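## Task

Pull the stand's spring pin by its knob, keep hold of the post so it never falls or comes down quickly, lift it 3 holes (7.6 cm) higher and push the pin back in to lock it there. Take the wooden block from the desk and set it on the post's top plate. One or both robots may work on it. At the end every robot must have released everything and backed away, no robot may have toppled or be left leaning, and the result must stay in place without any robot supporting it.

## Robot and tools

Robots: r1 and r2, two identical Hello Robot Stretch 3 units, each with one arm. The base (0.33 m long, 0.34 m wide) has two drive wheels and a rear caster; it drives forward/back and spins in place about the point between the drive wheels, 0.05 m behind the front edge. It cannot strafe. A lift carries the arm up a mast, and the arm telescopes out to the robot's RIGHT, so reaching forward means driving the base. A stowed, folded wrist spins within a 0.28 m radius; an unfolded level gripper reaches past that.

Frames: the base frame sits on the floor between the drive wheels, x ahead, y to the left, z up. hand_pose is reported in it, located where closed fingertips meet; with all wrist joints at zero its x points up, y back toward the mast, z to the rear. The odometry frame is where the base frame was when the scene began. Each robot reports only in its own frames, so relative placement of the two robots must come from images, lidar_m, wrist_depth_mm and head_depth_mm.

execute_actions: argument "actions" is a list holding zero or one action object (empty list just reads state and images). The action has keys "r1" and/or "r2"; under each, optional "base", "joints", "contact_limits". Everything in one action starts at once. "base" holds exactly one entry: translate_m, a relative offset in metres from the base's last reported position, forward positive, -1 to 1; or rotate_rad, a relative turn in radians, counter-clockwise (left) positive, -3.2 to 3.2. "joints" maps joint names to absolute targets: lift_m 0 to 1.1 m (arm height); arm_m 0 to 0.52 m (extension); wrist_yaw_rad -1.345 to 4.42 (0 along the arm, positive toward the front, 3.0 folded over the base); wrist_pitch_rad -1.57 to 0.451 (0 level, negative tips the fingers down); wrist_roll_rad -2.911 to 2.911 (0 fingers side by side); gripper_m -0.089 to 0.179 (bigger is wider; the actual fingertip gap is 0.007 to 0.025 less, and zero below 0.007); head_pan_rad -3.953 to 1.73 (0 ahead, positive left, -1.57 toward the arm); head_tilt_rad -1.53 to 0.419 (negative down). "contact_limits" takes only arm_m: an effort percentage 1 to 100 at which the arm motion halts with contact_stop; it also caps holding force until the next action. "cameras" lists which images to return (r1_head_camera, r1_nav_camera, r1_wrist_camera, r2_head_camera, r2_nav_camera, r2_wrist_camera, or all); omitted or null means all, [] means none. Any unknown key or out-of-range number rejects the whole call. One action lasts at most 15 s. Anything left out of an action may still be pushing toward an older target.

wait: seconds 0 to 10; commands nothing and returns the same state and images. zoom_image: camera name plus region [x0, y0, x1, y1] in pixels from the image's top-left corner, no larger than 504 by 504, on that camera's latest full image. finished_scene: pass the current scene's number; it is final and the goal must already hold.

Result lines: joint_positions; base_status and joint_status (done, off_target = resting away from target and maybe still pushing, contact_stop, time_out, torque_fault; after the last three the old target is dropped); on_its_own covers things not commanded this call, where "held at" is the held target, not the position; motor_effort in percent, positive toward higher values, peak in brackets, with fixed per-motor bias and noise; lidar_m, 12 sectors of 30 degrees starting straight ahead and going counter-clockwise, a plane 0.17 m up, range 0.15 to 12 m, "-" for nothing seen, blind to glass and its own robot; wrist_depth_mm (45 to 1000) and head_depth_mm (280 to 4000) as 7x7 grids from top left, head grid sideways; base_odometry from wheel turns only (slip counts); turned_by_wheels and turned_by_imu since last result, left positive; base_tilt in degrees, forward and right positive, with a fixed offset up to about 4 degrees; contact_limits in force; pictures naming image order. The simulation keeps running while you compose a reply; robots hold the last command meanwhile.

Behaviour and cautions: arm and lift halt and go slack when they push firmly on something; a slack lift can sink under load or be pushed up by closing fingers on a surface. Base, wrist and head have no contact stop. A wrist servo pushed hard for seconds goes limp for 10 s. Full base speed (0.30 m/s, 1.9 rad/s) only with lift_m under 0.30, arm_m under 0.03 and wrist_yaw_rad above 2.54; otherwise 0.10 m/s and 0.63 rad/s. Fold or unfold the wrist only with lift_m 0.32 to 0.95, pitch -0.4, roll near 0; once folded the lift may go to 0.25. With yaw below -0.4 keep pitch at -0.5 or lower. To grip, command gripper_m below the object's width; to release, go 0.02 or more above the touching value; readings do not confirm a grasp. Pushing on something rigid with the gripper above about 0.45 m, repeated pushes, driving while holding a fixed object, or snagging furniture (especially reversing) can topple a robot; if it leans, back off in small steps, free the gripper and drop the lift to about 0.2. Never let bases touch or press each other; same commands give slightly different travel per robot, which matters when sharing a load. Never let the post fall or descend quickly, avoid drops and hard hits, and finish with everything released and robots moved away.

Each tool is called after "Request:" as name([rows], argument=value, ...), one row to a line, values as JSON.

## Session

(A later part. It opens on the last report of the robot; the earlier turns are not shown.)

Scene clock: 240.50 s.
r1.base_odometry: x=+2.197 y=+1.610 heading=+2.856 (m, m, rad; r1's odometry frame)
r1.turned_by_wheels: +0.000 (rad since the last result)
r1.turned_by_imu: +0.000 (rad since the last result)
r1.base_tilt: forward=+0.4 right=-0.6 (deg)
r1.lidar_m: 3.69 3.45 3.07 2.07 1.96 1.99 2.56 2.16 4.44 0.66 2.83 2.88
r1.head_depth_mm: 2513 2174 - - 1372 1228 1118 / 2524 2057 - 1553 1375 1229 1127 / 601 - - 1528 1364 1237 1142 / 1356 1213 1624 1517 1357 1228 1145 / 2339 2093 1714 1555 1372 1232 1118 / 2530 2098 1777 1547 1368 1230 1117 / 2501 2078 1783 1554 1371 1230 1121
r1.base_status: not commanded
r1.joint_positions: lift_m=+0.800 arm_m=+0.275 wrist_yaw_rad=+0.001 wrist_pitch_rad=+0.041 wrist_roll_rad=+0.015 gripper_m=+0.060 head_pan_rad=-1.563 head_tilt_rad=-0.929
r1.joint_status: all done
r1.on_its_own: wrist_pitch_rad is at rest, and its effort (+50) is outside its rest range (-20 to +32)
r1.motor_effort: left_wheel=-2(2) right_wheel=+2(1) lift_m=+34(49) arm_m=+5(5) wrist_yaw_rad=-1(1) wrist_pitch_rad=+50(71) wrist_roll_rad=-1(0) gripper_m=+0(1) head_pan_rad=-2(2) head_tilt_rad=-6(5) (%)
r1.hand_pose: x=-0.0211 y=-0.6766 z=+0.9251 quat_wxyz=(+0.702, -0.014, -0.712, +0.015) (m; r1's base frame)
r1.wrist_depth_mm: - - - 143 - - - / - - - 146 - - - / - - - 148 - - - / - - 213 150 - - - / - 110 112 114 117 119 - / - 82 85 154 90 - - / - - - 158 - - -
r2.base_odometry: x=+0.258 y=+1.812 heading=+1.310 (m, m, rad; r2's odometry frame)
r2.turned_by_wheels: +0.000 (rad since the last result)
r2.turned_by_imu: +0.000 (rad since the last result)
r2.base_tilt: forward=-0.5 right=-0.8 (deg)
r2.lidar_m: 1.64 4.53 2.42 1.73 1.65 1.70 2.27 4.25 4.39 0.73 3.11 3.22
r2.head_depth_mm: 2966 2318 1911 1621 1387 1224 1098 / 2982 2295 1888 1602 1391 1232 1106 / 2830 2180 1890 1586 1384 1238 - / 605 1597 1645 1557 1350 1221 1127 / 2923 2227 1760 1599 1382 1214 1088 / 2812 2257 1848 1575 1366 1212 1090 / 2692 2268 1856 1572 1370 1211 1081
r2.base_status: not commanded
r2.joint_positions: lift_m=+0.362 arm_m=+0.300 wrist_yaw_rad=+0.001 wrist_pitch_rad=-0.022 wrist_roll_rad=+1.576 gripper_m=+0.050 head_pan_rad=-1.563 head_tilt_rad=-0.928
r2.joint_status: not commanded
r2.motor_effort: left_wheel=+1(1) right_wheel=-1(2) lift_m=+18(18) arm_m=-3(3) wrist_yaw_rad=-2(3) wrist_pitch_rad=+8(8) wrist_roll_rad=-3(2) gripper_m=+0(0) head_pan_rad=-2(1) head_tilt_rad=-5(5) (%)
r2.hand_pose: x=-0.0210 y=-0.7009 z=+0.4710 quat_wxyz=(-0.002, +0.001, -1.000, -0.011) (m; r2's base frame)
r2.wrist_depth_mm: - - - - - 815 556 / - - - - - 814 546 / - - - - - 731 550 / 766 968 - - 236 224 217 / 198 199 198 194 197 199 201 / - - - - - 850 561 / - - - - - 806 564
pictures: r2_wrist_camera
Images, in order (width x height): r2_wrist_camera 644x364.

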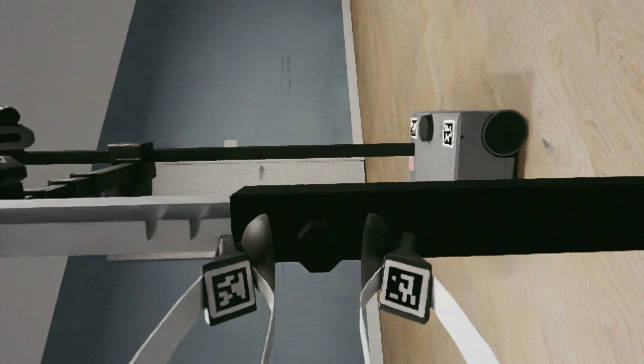

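Request:
execute_actions([
  {"r2":{"joints":{"arm_m":0.307}}},
], cameras=[])

Request:
execute_actions([
  {"r1":{"joints":{"lift_m":0.808}},"r2":{"joints":{"gripper_m":-0.089}}},
], cameras=[])

Request:
execute_actions([
  {"r1":{"joints":{"lift_m":0.818}},"r2":{"joints":{"arm_m":0.300}}},
], cameras=[])

Request:
execute_actions([
  {"r2":{"joints":{"gripper_m":0.05}}},
], cameras=[])

Request:
execute_actions([
  {"r1":{"joints":{"lift_m":0.796}}},
], cameras=["r2_wrist_camera"])

Scene clock: 246.00 s.
r1.base_odometry: x=+2.197 y=+1.610 heading=+2.856 (m, m, rad; r1's odometry frame)
r1.turned_by_wheels: +0.000 (rad since the last result)
r1.turned_by_imu: +0.001 (rad since the last result)
r1.base_tilt: forward=+0.5 right=-0.5 (deg)
r1.lidar_m: 3.69 3.45 3.08 2.07 1.96 1.99 2.56 2.18 4.44 0.66 2.83 2.88
r1.head_depth_mm: 2527 2195 - - 1377 1227 1120 / 2540 2023 - 1560 1365 1232 1133 / 601 - - 1518 1363 1228 1138 / 1361 1213 1631 1528 1347 1231 1144 / 2325 2112 1698 1545 1372 1237 1119 / 2518 2112 1783 1555 1375 1233 1120 / 2516 2101 1781 1562 1372 1237 1118
r1.base_status: not commanded
r1.joint_positions: lift_m=+0.800 arm_m=+0.275 wrist_yaw_rad=+0.001 wrist_pitch_rad=+0.041 wrist_roll_rad=+0.015 gripper_m=+0.060 head_pan_rad=-1.563 head_tilt_rad=-0.929
r1.joint_status: not commanded
r1.on_its_own: wrist_pitch_rad is at rest, and its effort (+50) is outside its rest range (-20 to +32)
r1.motor_effort: left_wheel=-2(2) right_wheel=+1(2) lift_m=+34(34) arm_m=+6(6) wrist_yaw_rad=+0(1) wrist_pitch_rad=+50(50) wrist_roll_rad=+0(0) gripper_m=+0(0) head_pan_rad=-2(2) head_tilt_rad=-5(5) (%)
r1.hand_pose: x=-0.0211 y=-0.6766 z=+0.9251 quat_wxyz=(+0.702, -0.014, -0.712, +0.015) (m; r1's base frame)
r1.wrist_depth_mm: - - - 144 - - - / - - - 146 - - - / - - - 148 - - - / - - 214 151 - - - / - 110 112 114 117 119 - / - 83 85 154 90 - - / - - - 157 - - -
r2.base_odometry: x=+0.258 y=+1.812 heading=+1.310 (m, m, rad; r2's odometry frame)
r2.turned_by_wheels: +0.000 (rad since the last result)
r2.turned_by_imu: +0.000 (rad since the last result)
r2.base_tilt: forward=-0.6 right=-0.8 (deg)
r2.lidar_m: 1.64 4.50 2.42 1.72 1.66 1.70 2.27 4.25 4.40 0.73 3.13 3.20
r2.head_depth_mm: 2982 2302 1903 1606 1391 1223 1101 / 2974 2325 1877 1597 1387 1229 1102 / 2824 2183 1895 1592 1367 1230 - / 604 1610 1647 1560 1338 1221 1124 / 2859 2231 1753 1585 1367 1221 1093 / 2776 2278 1862 1590 1373 1215 1091 / 2696 2265 1843 1572 1370 1208 1083
r2.base_status: not commanded
r2.joint_positions: lift_m=+0.362 arm_m=+0.307 wrist_yaw_rad=+0.001 wrist_pitch_rad=-0.022 wrist_roll_rad=+1.576 gripper_m=+0.050 head_pan_rad=-1.563 head_tilt_rad=-0.928
r2.joint_status: all done
r2.motor_effort: left_wheel=+2(1) right_wheel=-1(1) lift_m=+18(18) arm_m=+3(2) wrist_yaw_rad=-2(2) wrist_pitch_rad=+9(8) wrist_roll_rad=-3(2) gripper_m=+1(1) head_pan_rad=-2(3) head_tilt_rad=-6(5) (%)
r2.hand_pose: x=-0.0210 y=-0.7074 z=+0.4710 quat_wxyz=(-0.002, +0.001, -1.000, -0.011) (m; r2's base frame)
r2.wrist_depth_mm: - - - - - 827 556 / - - - - - 817 547 / - - - - - 727 557 / 763 974 - - 839 227 217 / 191 192 191 188 190 192 193 / - - - - - 843 556 / - - - - - 789 566
pictures: none
No camera images: the call's "cameras" was empty. Leave "cameras" out to get every camera's image.

Scene clock: 247.87 s.
r1.base_odometry: x=+2.197 y=+1.610 heading=+2.856 (m, m, rad; r1's odometry frame)
r1.turned_by_wheels: +0.000 (rad since the last result)
r1.turned_by_imu: +0.000 (rad since the last result)
r1.base_tilt: forward=+0.4 right=-0.5 (deg)
r1.lidar_m: 3.70 3.45 3.07 2.07 1.96 1.99 2.56 2.17 4.45 0.66 2.83 2.88
r1.head_depth_mm: 2540 2197 - - 1348 1236 1121 / 2537 - - 1549 1368 1232 1128 / 600 - - 1521 1359 1228 1142 / 1362 1213 1625 1521 1362 1227 1147 / 2299 2088 1713 1540 1376 1229 1116 / 2554 2087 1782 1559 1377 1229 1117 / 2537 2102 1776 1549 1371 1235 1117
r1.base_status: not commanded
r1.joint_positions: lift_m=+0.807 arm_m=+0.275 wrist_yaw_rad=+0.001 wrist_pitch_rad=+0.016 wrist_roll_rad=+0.015 gripper_m=+0.060 head_pan_rad=-1.563 head_tilt_rad=-0.929
r1.joint_status: all done
r1.on_its_own: wrist_pitch_rad is at rest, and its effort (+61) is outside its rest range (-20 to +32)
r1.motor_effort: left_wheel=-2(2) right_wheel=+1(1) lift_m=+53(53) arm_m=+6(5) wrist_yaw_rad=+0(1) wrist_pitch_rad=+61(63) wrist_roll_rad=+0(0) gripper_m=-1(1) head_pan_rad=-2(2) head_tilt_rad=-6(5) (%)
r1.hand_pose: x=-0.0211 y=-0.6762 z=+0.9261 quat_wxyz=(+0.702, -0.005, -0.712, +0.006) (m; r1's base frame)
r1.wrist_depth_mm: - - - 141 - - - / - - - 144 - - - / - - - 147 - - - / - - 206 150 - - - / - 115 118 120 123 125 - / - 83 85 90 90 93 - / - - - 159 - - -
r2.base_odometry: x=+0.258 y=+1.812 heading=+1.310 (m, m, rad; r2's odometry frame)
r2.turned_by_wheels: +0.000 (rad since the last result)
r2.turned_by_imu: +0.000 (rad since the last result)
r2.base_tilt: forward=-0.5 right=-0.7 (deg)
r2.lidar_m: 1.64 4.52 2.42 1.73 1.66 1.70 2.27 4.26 4.38 0.73 3.13 3.23
r2.head_depth_mm: 2972 2317 1886 1600 1379 1234 1103 / 2947 2279 1895 1600 1382 1231 1103 / 2856 2158 1881 1592 1370 1232 - / 604 1612 1642 1558 1350 1220 1127 / 2847 2208 1757 1581 1375 1216 1091 / 2795 2263 1864 1582 1376 1215 1083 / 2651 2244 1858 1565 1373 1218 1086
r2.base_status: not commanded
r2.joint_positions: lift_m=+0.362 arm_m=+0.308 wrist_yaw_rad=+0.005 wrist_pitch_rad=-0.017 wrist_roll_rad=+1.576 gripper_m=-0.087 head_pan_rad=-1.563 head_tilt_rad=-0.928
r2.joint_status: all done
r2.motor_effort: left_wheel=+3(3) right_wheel=-3(2) lift_m=+18(18) arm_m=-11(11) wrist_yaw_rad=-7(7) wrist_pitch_rad=+6(9) wrist_roll_rad=-2(3) gripper_m=-39(100) head_pan_rad=-2(3) head_tilt_rad=-6(4) (%)
r2.hand_pose: x=-0.0200 y=-0.7086 z=+0.4723 quat_wxyz=(-0.002, +0.003, -1.000, -0.009) (m; r2's base frame)
r2.wrist_depth_mm: - - - - - 835 552 / - - - - - 829 550 / - - - - - 724 555 / 769 961 - - 228 220 211 / 190 191 189 181 187 190 190 / - - - - - 845 575 / - - - - - 844 565
pictures: none
No camera images: the call's "cameras" was empty. Leave "cameras" out to get every camera's image.

Scene clock: 248.70 s.
r1.base_odometry: x=+2.197 y=+1.610 heading=+2.856 (m, m, rad; r1's odometry frame)
r1.turned_by_wheels: +0.000 (rad since the last result)
r1.turned_by_imu: +0.000 (rad since the last result)
r1.base_tilt: forward=+0.5 right=-0.4 (deg)
r1.lidar_m: 3.68 3.45 3.07 2.07 1.96 1.99 2.56 2.17 4.45 0.66 2.83 2.87
r1.head_depth_mm: 2511 2193 - 1523 1353 1235 1119 / 2449 - 1684 1555 1374 1231 1133 / 600 - 1679 1522 1360 1234 1138 / 674 1216 1632 1520 1358 1234 1150 / 2323 2109 1702 1549 1376 1232 1119 / 2524 2103 1772 1551 1369 1229 1118 / 2487 2091 1786 1546 1373 1230 1118
r1.base_status: not commanded
r1.joint_positions: lift_m=+0.817 arm_m=+0.275 wrist_yaw_rad=+0.001 wrist_pitch_rad=-0.003 wrist_roll_rad=+0.015 gripper_m=+0.060 head_pan_rad=-1.563 head_tilt_rad=-0.929
r1.joint_status: all done
r1.on_its_own: wrist_pitch_rad is at rest, and its effort (+70) is outside its rest range (-20 to +32)
r1.motor_effort: left_wheel=-2(2) right_wheel=+2(1) lift_m=+55(57) arm_m=+6(6) wrist_yaw_rad=+0(0) wrist_pitch_rad=+70(72) wrist_roll_rad=+0(0) gripper_m=+0(1) head_pan_rad=-2(2) head_tilt_rad=-5(5) (%)
r1.hand_pose: x=-0.0211 y=-0.6758 z=+0.9313 quat_wxyz=(+0.702, +0.002, -0.712, -0.001) (m; r1's base frame)
r1.wrist_depth_mm: - - - 140 - - - / - - - 143 - - - / - - - 147 - - - / - - 201 149 - - - / - 118 121 124 126 128 - / - 85 86 88 90 97 - / - - - 160 - - -
r2.base_odometry: x=+0.258 y=+1.812 heading=+1.310 (m, m, rad; r2's odometry frame)
r2.turned_by_wheels: +0.000 (rad since the last result)
r2.turned_by_imu: +0.000 (rad since the last result)
r2.base_tilt: forward=-0.5 right=-0.7 (deg)
r2.lidar_m: 1.63 4.53 2.42 1.73 1.66 1.70 2.27 4.26 4.41 0.73 3.12 3.23
r2.head_depth_mm: 2972 2309 1898 1606 1392 1228 1101 / 2961 2317 1900 1600 1384 1225 1104 / 2825 2222 1891 1590 1383 1237 - / 604 1653 1638 1557 1343 1212 1126 / 2870 2243 1762 1590 1377 1223 1095 / 2780 2288 1864 1579 1378 1211 1089 / 2679 2251 1854 1582 1379 1209 1084
r2.base_status: not commanded
r2.joint_positions: lift_m=+0.362 arm_m=+0.301 wrist_yaw_rad=+0.009 wrist_pitch_rad=-0.016 wrist_roll_rad=+1.576 gripper_m=-0.084 head_pan_rad=-1.563 head_tilt_rad=-0.928
r2.joint_status: all done
r2.on_its_own: arm_m is at rest, and its effort (-18) is outside its rest range (-14 to +14)
r2.motor_effort: left_wheel=+3(4) right_wheel=-6(6) lift_m=+18(18) arm_m=-18(24) wrist_yaw_rad=-12(12) wrist_pitch_rad=+6(7) wrist_roll_rad=-3(3) gripper_m=-39(40) head_pan_rad=-3(2) head_tilt_rad=-6(6) (%)
r2.hand_pose: x=-0.0190 y=-0.7022 z=+0.4725 quat_wxyz=(-0.002, +0.005, -1.000, -0.008) (m; r2's base frame)
r2.wrist_depth_mm: - - - - - 824 557 / - - - - - 832 551 / - - - - - 723 561 / 784 952 - 226 217 208 201 / 197 198 199 153 193 196 199 / - - - - - 846 565 / - - - - - 855 573
pictures: none
No camera images: the call's "cameras" was empty. Leave "cameras" out to get every camera's image.

Scene clock: 250.53 s.
r1.base_odometry: x=+2.197 y=+1.610 heading=+2.856 (m, m, rad; r1's odometry frame)
r1.turned_by_wheels: +0.000 (rad since the last result)
r1.turned_by_imu: +0.000 (rad since the last result)
r1.base_tilt: forward=+0.6 right=-0.6 (deg)
r1.lidar_m: 3.68 3.46 3.07 2.07 1.96 1.99 2.56 2.17 4.46 0.66 2.83 2.87
r1.head_depth_mm: 2517 2211 - 1529 1345 1229 1118 / 2446 - 1691 1551 1372 1230 1131 / 599 - 1687 1521 1360 1233 1139 / 673 1218 1631 1526 1360 1231 1146 / 2330 2096 1709 1549 1370 1230 1121 / 2531 2095 1789 1553 1369 1231 1119 / 2507 2089 1787 1545 1376 1232 1117
r1.base_status: not commanded
r1.joint_positions: lift_m=+0.817 arm_m=+0.275 wrist_yaw_rad=+0.001 wrist_pitch_rad=-0.003 wrist_roll_rad=+0.015 gripper_m=+0.060 head_pan_rad=-1.563 head_tilt_rad=-0.929
r1.joint_status: not commanded
r1.on_its_own: wrist_pitch_rad is at rest, and its effort (+70) is outside its rest range (-20 to +32)
r1.motor_effort: left_wheel=-2(2) right_wheel=+1(2) lift_m=+55(55) arm_m=+5(5) wrist_yaw_rad=-1(1) wrist_pitch_rad=+70(70) wrist_roll_rad=+0(0) gripper_m=+0(0) head_pan_rad=-1(1) head_tilt_rad=-6(6) (%)
r1.hand_pose: x=-0.0211 y=-0.6758 z=+0.9313 quat_wxyz=(+0.702, +0.002, -0.712, -0.001) (m; r1's base frame)
r1.wrist_depth_mm: - - - 140 - - - / - - - 142 - - - / - - - 146 - - - / - - 201 149 - - - / - 119 121 124 126 128 - / - 85 86 88 90 97 - / - - - 160 - - -
r2.base_odometry: x=+0.258 y=+1.812 heading=+1.310 (m, m, rad; r2's odometry frame)
r2.turned_by_wheels: +0.000 (rad since the last result)
r2.turned_by_imu: +0.000 (rad since the last result)
r2.base_tilt: forward=-0.5 right=-0.8 (deg)
r2.lidar_m: 1.63 4.51 2.42 1.73 1.66 1.70 2.27 4.26 4.40 0.73 3.13 3.22
r2.head_depth_mm: 2956 2291 1908 1616 1393 1228 1099 / 2960 2322 1893 1588 1394 1225 1106 / 2837 2226 1884 1595 1390 1229 - / 604 1676 1644 1561 1339 1220 1123 / 2885 2276 1755 1582 1371 1219 1092 / 2777 2302 1859 1582 1373 1215 1091 / 2664 2272 1865 1573 1373 1207 1084
r2.base_status: not commanded
r2.joint_positions: lift_m=+0.362 arm_m=+0.300 wrist_yaw_rad=+0.003 wrist_pitch_rad=-0.022 wrist_roll_rad=+1.576 gripper_m=+0.050 head_pan_rad=-1.563 head_tilt_rad=-0.928
r2.joint_status: all done
r2.motor_effort: left_wheel=+1(4) right_wheel=-2(6) lift_m=+18(18) arm_m=-3(18) wrist_yaw_rad=-4(10) wrist_pitch_rad=+8(8) wrist_roll_rad=-2(2) gripper_m=+0(80) head_pan_rad=-2(2) head_tilt_rad=-6(5) (%)
r2.hand_pose: x=-0.0205 y=-0.7009 z=+0.4711 quat_wxyz=(-0.002, +0.002, -1.000, -0.011) (m; r2's base frame)
r2.wrist_depth_mm: - - - - - 820 553 / - - - - - 816 554 / - - - - - 734 554 / 777 961 - - 230 220 211 / 198 199 201 194 197 199 201 / - - - - - 852 563 / - - - - - 789 567
pictures: none
No camera images: the call's "cameras" was empty. Leave "cameras" out to get every camera's image.

Scene clock: 251.47 s.
r1.base_odometry: x=+2.197 y=+1.610 heading=+2.856 (m, m, rad; r1's odometry frame)
r1.turned_by_wheels: +0.000 (rad since the last result)
r1.turned_by_imu: +0.000 (rad since the last result)
r1.base_tilt: forward=+0.5 right=-0.6 (deg)
r1.lidar_m: 3.68 3.44 3.08 2.06 1.95 1.99 2.56 2.17 4.45 0.66 2.82 2.87
r1.head_depth_mm: 2513 2153 - - 1380 1239 1114 / 2442 2131 - 1548 1374 1228 1134 / 600 - - 1515 1355 1231 1137 / 675 1219 1628 1523 1363 1231 1149 / 2326 2108 1704 1541 1373 1234 1120 / 2513 2087 1794 1553 1375 1234 1123 / 2511 2098 1777 1552 1376 1236 1116
r1.base_status: not commanded
r1.joint_positions: lift_m=+0.796 arm_m=+0.275 wrist_yaw_rad=+0.001 wrist_pitch_rad=+0.067 wrist_roll_rad=+0.015 gripper_m=+0.060 head_pan_rad=-1.563 head_tilt_rad=-0.929
r1.joint_status: all done
r1.on_its_own: wrist_pitch_rad is at rest, and its effort (+38) is outside its rest range (-20 to +32); wrist_pitch_rad moved +0.070 toward your old target +0.150
r1.motor_effort: left_wheel=-2(2) right_wheel=+2(1) lift_m=+32(47) arm_m=+6(5) wrist_yaw_rad=+0(0) wrist_pitch_rad=+38(70) wrist_roll_rad=+0(0) gripper_m=+1(0) head_pan_rad=-2(2) head_tilt_rad=-6(5) (%)
r1.hand_pose: x=-0.0211 y=-0.6769 z=+0.9280 quat_wxyz=(+0.702, -0.023, -0.712, +0.024) (m; r1's base frame)
r1.wrist_depth_mm: - - - 146 - - - / - - - 148 - - - / - - - 149 - - - / - - 226 151 - - - / - 102 105 107 110 111 - / - - 85 154 90 - - / - - - 156 - - -
r2.base_odometry: x=+0.258 y=+1.812 heading=+1.310 (m, m, rad; r2's odometry frame)
r2.turned_by_wheels: +0.000 (rad since the last result)
r2.turned_by_imu: +0.000 (rad since the last result)
r2.base_tilt: forward=-0.5 right=-0.8 (deg)
r2.lidar_m: 1.64 4.50 2.42 1.73 1.66 1.70 2.27 4.27 4.41 0.73 3.12 3.22
r2.head_depth_mm: 2951 2325 1907 1599 1396 1232 1091 / 2959 2284 1885 1604 1392 1230 1105 / 2859 2219 1884 1594 1381 1230 - / 604 1694 1638 1553 1335 1220 1126 / 2914 2265 1766 1589 1378 1221 1090 / 2760 2257 1856 1583 1375 1211 1085 / 2683 2255 1849 1591 1376 1209 1086
r2.base_status: not commanded
r2.joint_positions: lift_m=+0.362 arm_m=+0.300 wrist_yaw_rad=+0.003 wrist_pitch_rad=-0.022 wrist_roll_rad=+1.576 gripper_m=+0.050 head_pan_rad=-1.563 head_tilt_rad=-0.928
r2.joint_status: not commanded
r2.motor_effort: left_wheel=+1(1) right_wheel=-2(2) lift_m=+18(18) arm_m=-3(3) wrist_yaw_rad=-5(5) wrist_pitch_rad=+8(8) wrist_roll_rad=-2(2) gripper_m=+0(0) head_pan_rad=-2(2) head_tilt_rad=-6(5) (%)
r2.hand_pose: x=-0.0205 y=-0.7009 z=+0.4711 quat_wxyz=(-0.002, +0.002, -1.000, -0.011) (m; r2's base frame)
r2.wrist_depth_mm: - - - - - 813 549 / - - - - - 829 552 / - - - - - 744 552 / 707 975 - - 230 221 211 / 198 200 202 193 198 199 200 / - - - - - 847 563 / - - - - - 782 558
pictures: r2_wrist_camera
Images, in order (width x height): r2_wrist_camera 644x364.

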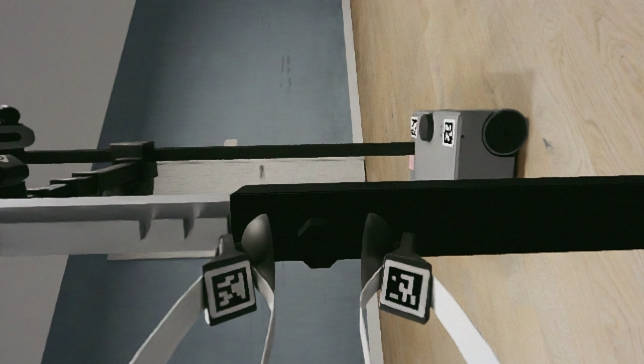

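.928 matches expected.

Request:
execute_actions([
  {"r1":{"joints":{"lift_m":0.785}},"r2":{"joints":{"arm_m":0.2}}},
], cameras=["r2_head_camera"])

Scene clock: 254.73 s.
r1.base_odometry: x=+2.197 y=+1.610 heading=+2.856 (m, m, rad; r1's odometry frame)
r1.turned_by_wheels: +0.000 (rad since the last result)
r1.turned_by_imu: +0.000 (rad since the last result)
r1.base_tilt: forward=+0.3 right=-0.7 (deg)
r1.lidar_m: 3.70 3.46 3.09 2.07 1.96 1.99 2.56 2.17 4.45 0.66 2.82 2.87
r1.head_depth_mm: 2521 2154 - - - 1246 1120 / 2450 2139 - 1534 1365 1233 1134 / 601 - - 1523 1363 1227 1141 / 677 1239 1646 1523 1357 1230 1144 / 2325 2116 1702 1550 1369 1228 1120 / 2534 2087 1776 1549 1377 1235 1122 / 2515 2101 1779 1546 1374 1230 1112
r1.base_status: not commanded
r1.joint_positions: lift_m=+0.785 arm_m=+0.275 wrist_yaw_rad=+0.001 wrist_pitch_rad=+0.105 wrist_roll_rad=+0.015 gripper_m=+0.060 head_pan_rad=-1.563 head_tilt_rad=-0.929
r1.joint_status: all done
r1.motor_effort: left_wheel=-2(2) right_wheel=+1(2) lift_m=+28(32) arm_m=+5(5) wrist_yaw_rad=-1(1) wrist_pitch_rad=+20(38) wrist_roll_rad=+0(0) gripper_m=+0(0) head_pan_rad=-2(2) head_tilt_rad=-6(6) (%)
r1.hand_pose: x=-0.0211 y=-0.6770 z=+0.9268 quat_wxyz=(+0.701, -0.036, -0.711, +0.037) (m; r1's base frame)
r1.wrist_depth_mm: - - - 150 - - - / - - - 151 - - - / - - - 151 - - - / - - - 152 - - - / - 88 90 92 94 96 - / - - 570 154 - - - / - - - 154 - - -
r2.base_odometry: x=+0.258 y=+1.812 heading=+1.310 (m, m, rad; r2's odometry frame)
r2.turned_by_wheels: +0.000 (rad since the last result)
r2.turned_by_imu: +0.000 (rad since the last result)
r2.base_tilt: forward=-0.5 right=-0.8 (deg)
r2.lidar_m: 1.63 4.52 2.42 1.73 1.66 1.70 2.27 4.27 4.41 0.73 3.13 3.22
r2.head_depth_mm: 2963 2336 1899 1607 1390 1231 1100 / 2974 2290 1881 1601 1391 1223 1110 / 2815 2210 1884 1604 1416 1221 - / 606 1685 1638 1531 1410 1213 1131 / 2856 2292 1753 1587 1383 1220 1090 / 2814 2275 1859 1577 1380 1214 1088 / 2670 2276 1853 1580 1369 1211 1085
r2.base_status: not commanded
r2.joint_positions: lift_m=+0.362 arm_m=+0.200 wrist_yaw_rad=+0.002 wrist_pitch_rad=-0.022 wrist_roll_rad=+1.576 gripper_m=+0.050 head_pan_rad=-1.563 head_tilt_rad=-0.928
r2.joint_status: all done
r2.motor_effort: left_wheel=+1(2) right_wheel=-2(2) lift_m=+18(18) arm_m=-3(3) wrist_yaw_rad=-4(5) wrist_pitch_rad=+8(8) wrist_roll_rad=-2(2) gripper_m=+0(0) head_pan_rad=-2(3) head_tilt_rad=-6(5) (%)
r2.hand_pose: x=-0.0208 y=-0.6009 z=+0.4711 quat_wxyz=(-0.002, +0.001, -1.000, -0.011) (m; r2's base frame)
r2.wrist_depth_mm: - - - - - 807 554 / - - - - - 827 558 / - - - - - 821 558 / 307 296 301 294 298 301 304 / - - - - - 819 565 / - - - - - 821 565 / - - - - - 788 558
pictures: r2_head_camera (sideways: a quarter turn clockwise sets it upright)
Images, in order (width x height): r2_head_camera 896x504.

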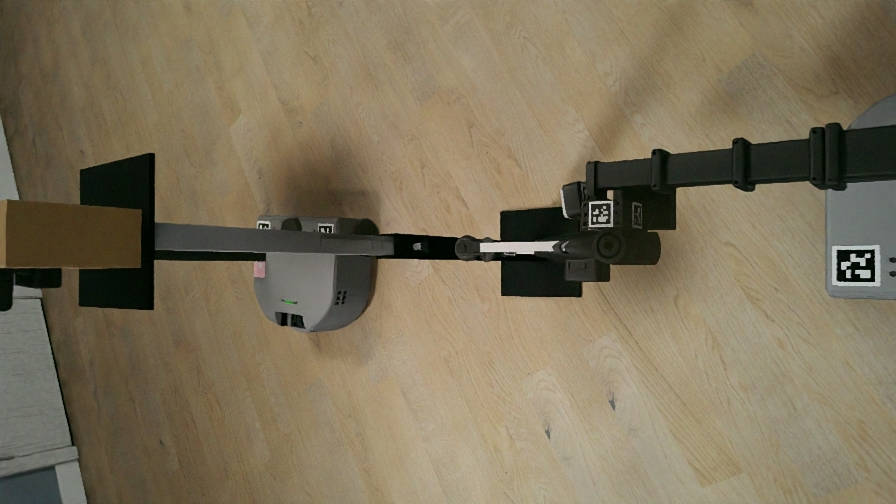

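Request:
execute_actions([
  {"r1":{"joints":{"lift_m":0.765,"arm_m":0.01}},"r2":{"joints":{"arm_m":0.01}}},
], cameras=["r2_head_camera"])

Scene clock: 259.40 s.
r1.base_odometry: x=+2.197 y=+1.610 heading=+2.856 (m, m, rad; r1's odometry frame)
r1.turned_by_wheels: +0.000 (rad since the last result)
r1.turned_by_imu: +0.001 (rad since the last result)
r1.base_tilt: forward=+0.4 right=-0.5 (deg)
r1.lidar_m: 3.69 3.45 3.07 2.07 1.96 1.99 2.56 2.17 4.45 0.66 2.82 2.88
r1.head_depth_mm: 2540 2090 1792 1552 1421 - 1104 / 2473 2037 1792 1546 1425 - 1119 / 602 1945 1724 1580 - - 1132 / 676 1325 1648 1557 1369 1230 1146 / 2345 2075 1700 1552 1361 1231 1120 / 2533 2093 1771 1546 1376 1233 1119 / 2499 2099 1776 1549 1368 1232 1118
r1.base_status: not commanded
r1.joint_positions: lift_m=+0.765 arm_m=+0.010 wrist_yaw_rad=+0.001 wrist_pitch_rad=+0.125 wrist_roll_rad=+0.015 gripper_m=+0.060 head_pan_rad=-1.563 head_tilt_rad=-0.929
r1.joint_status: all done
r1.motor_effort: left_wheel=-2(2) right_wheel=+1(1) lift_m=+28(27) arm_m=-7(7) wrist_yaw_rad=+0(1) wrist_pitch_rad=+11(20) wrist_roll_rad=+0(0) gripper_m=-1(1) head_pan_rad=-2(2) head_tilt_rad=-5(5) (%)
r1.hand_pose: x=-0.0211 y=-0.4126 z=+0.9122 quat_wxyz=(+0.701, -0.043, -0.711, +0.045) (m; r1's base frame)
r1.wrist_depth_mm: - - - - - - - / - - - - - - - / - - - 422 - - - / - - - 444 - - - / - - - - - - - / - - - - - - - / - - - - - - -
r2.base_odometry: x=+0.258 y=+1.812 heading=+1.310 (m, m, rad; r2's odometry frame)
r2.turned_by_wheels: +0.000 (rad since the last result)
r2.turned_by_imu: +0.000 (rad since the last result)
r2.base_tilt: forward=-0.5 right=-0.8 (deg)
r2.lidar_m: 1.64 4.51 2.43 1.73 1.66 1.70 2.27 4.27 4.39 0.73 3.12 3.22
r2.head_depth_mm: 3012 2320 1894 1614 1393 1231 1099 / 2977 2303 1893 1602 1389 1219 1095 / 2743 2229 1885 1590 1393 1244 - / 606 1698 1640 1532 1374 1253 - / 2896 2271 1763 1592 1384 1212 1089 / 2808 2278 1851 1583 1377 1214 1092 / 2693 2260 1843 1588 1367 1213 1087
r2.base_status: not commanded
r2.joint_positions: lift_m=+0.362 arm_m=+0.010 wrist_yaw_rad=+0.002 wrist_pitch_rad=-0.022 wrist_roll_rad=+1.576 gripper_m=+0.050 head_pan_rad=-1.563 head_tilt_rad=-0.928
r2.joint_status: all done
r2.motor_effort: left_wheel=+0(1) right_wheel=-1(1) lift_m=+18(18) arm_m=-3(3) wrist_yaw_rad=-3(4) wrist_pitch_rad=+8(8) wrist_roll_rad=-2(2) gripper_m=+0(1) head_pan_rad=-2(3) head_tilt_rad=-6(5) (%)
r2.hand_pose: x=-0.0209 y=-0.4109 z=+0.4711 quat_wxyz=(-0.002, +0.001, -1.000, -0.011) (m; r2's base frame)
r2.wrist_depth_mm: - - - - - 830 551 / - - - - - 822 550 / - - - - - 817 521 / 558 - - 493 - 734 496 / - - - - - 857 564 / - - - - - 864 569 / - - - - - 801 564
pictures: r2_head_camera (sideways: a quarter turn clockwise sets it upright)
Images, in order (width x height): r2_head_camera 896x504.

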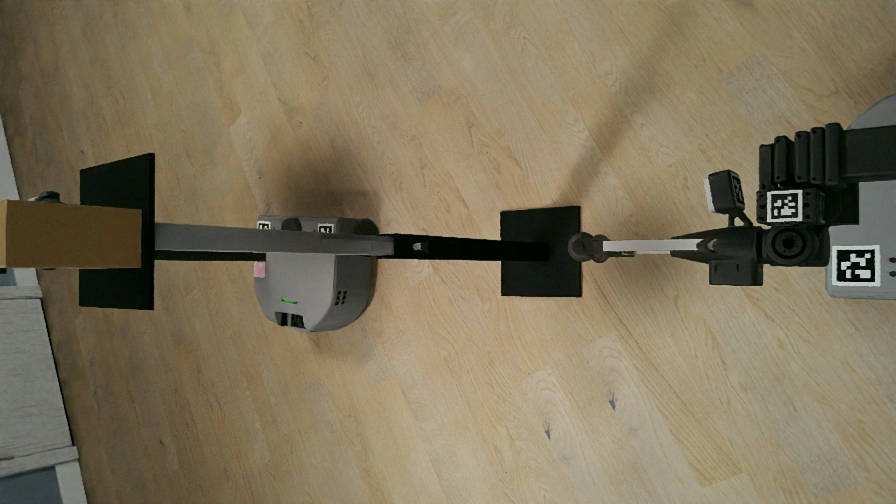

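Request:
finished_scene(scene=2)

The scene is finished: the task was done.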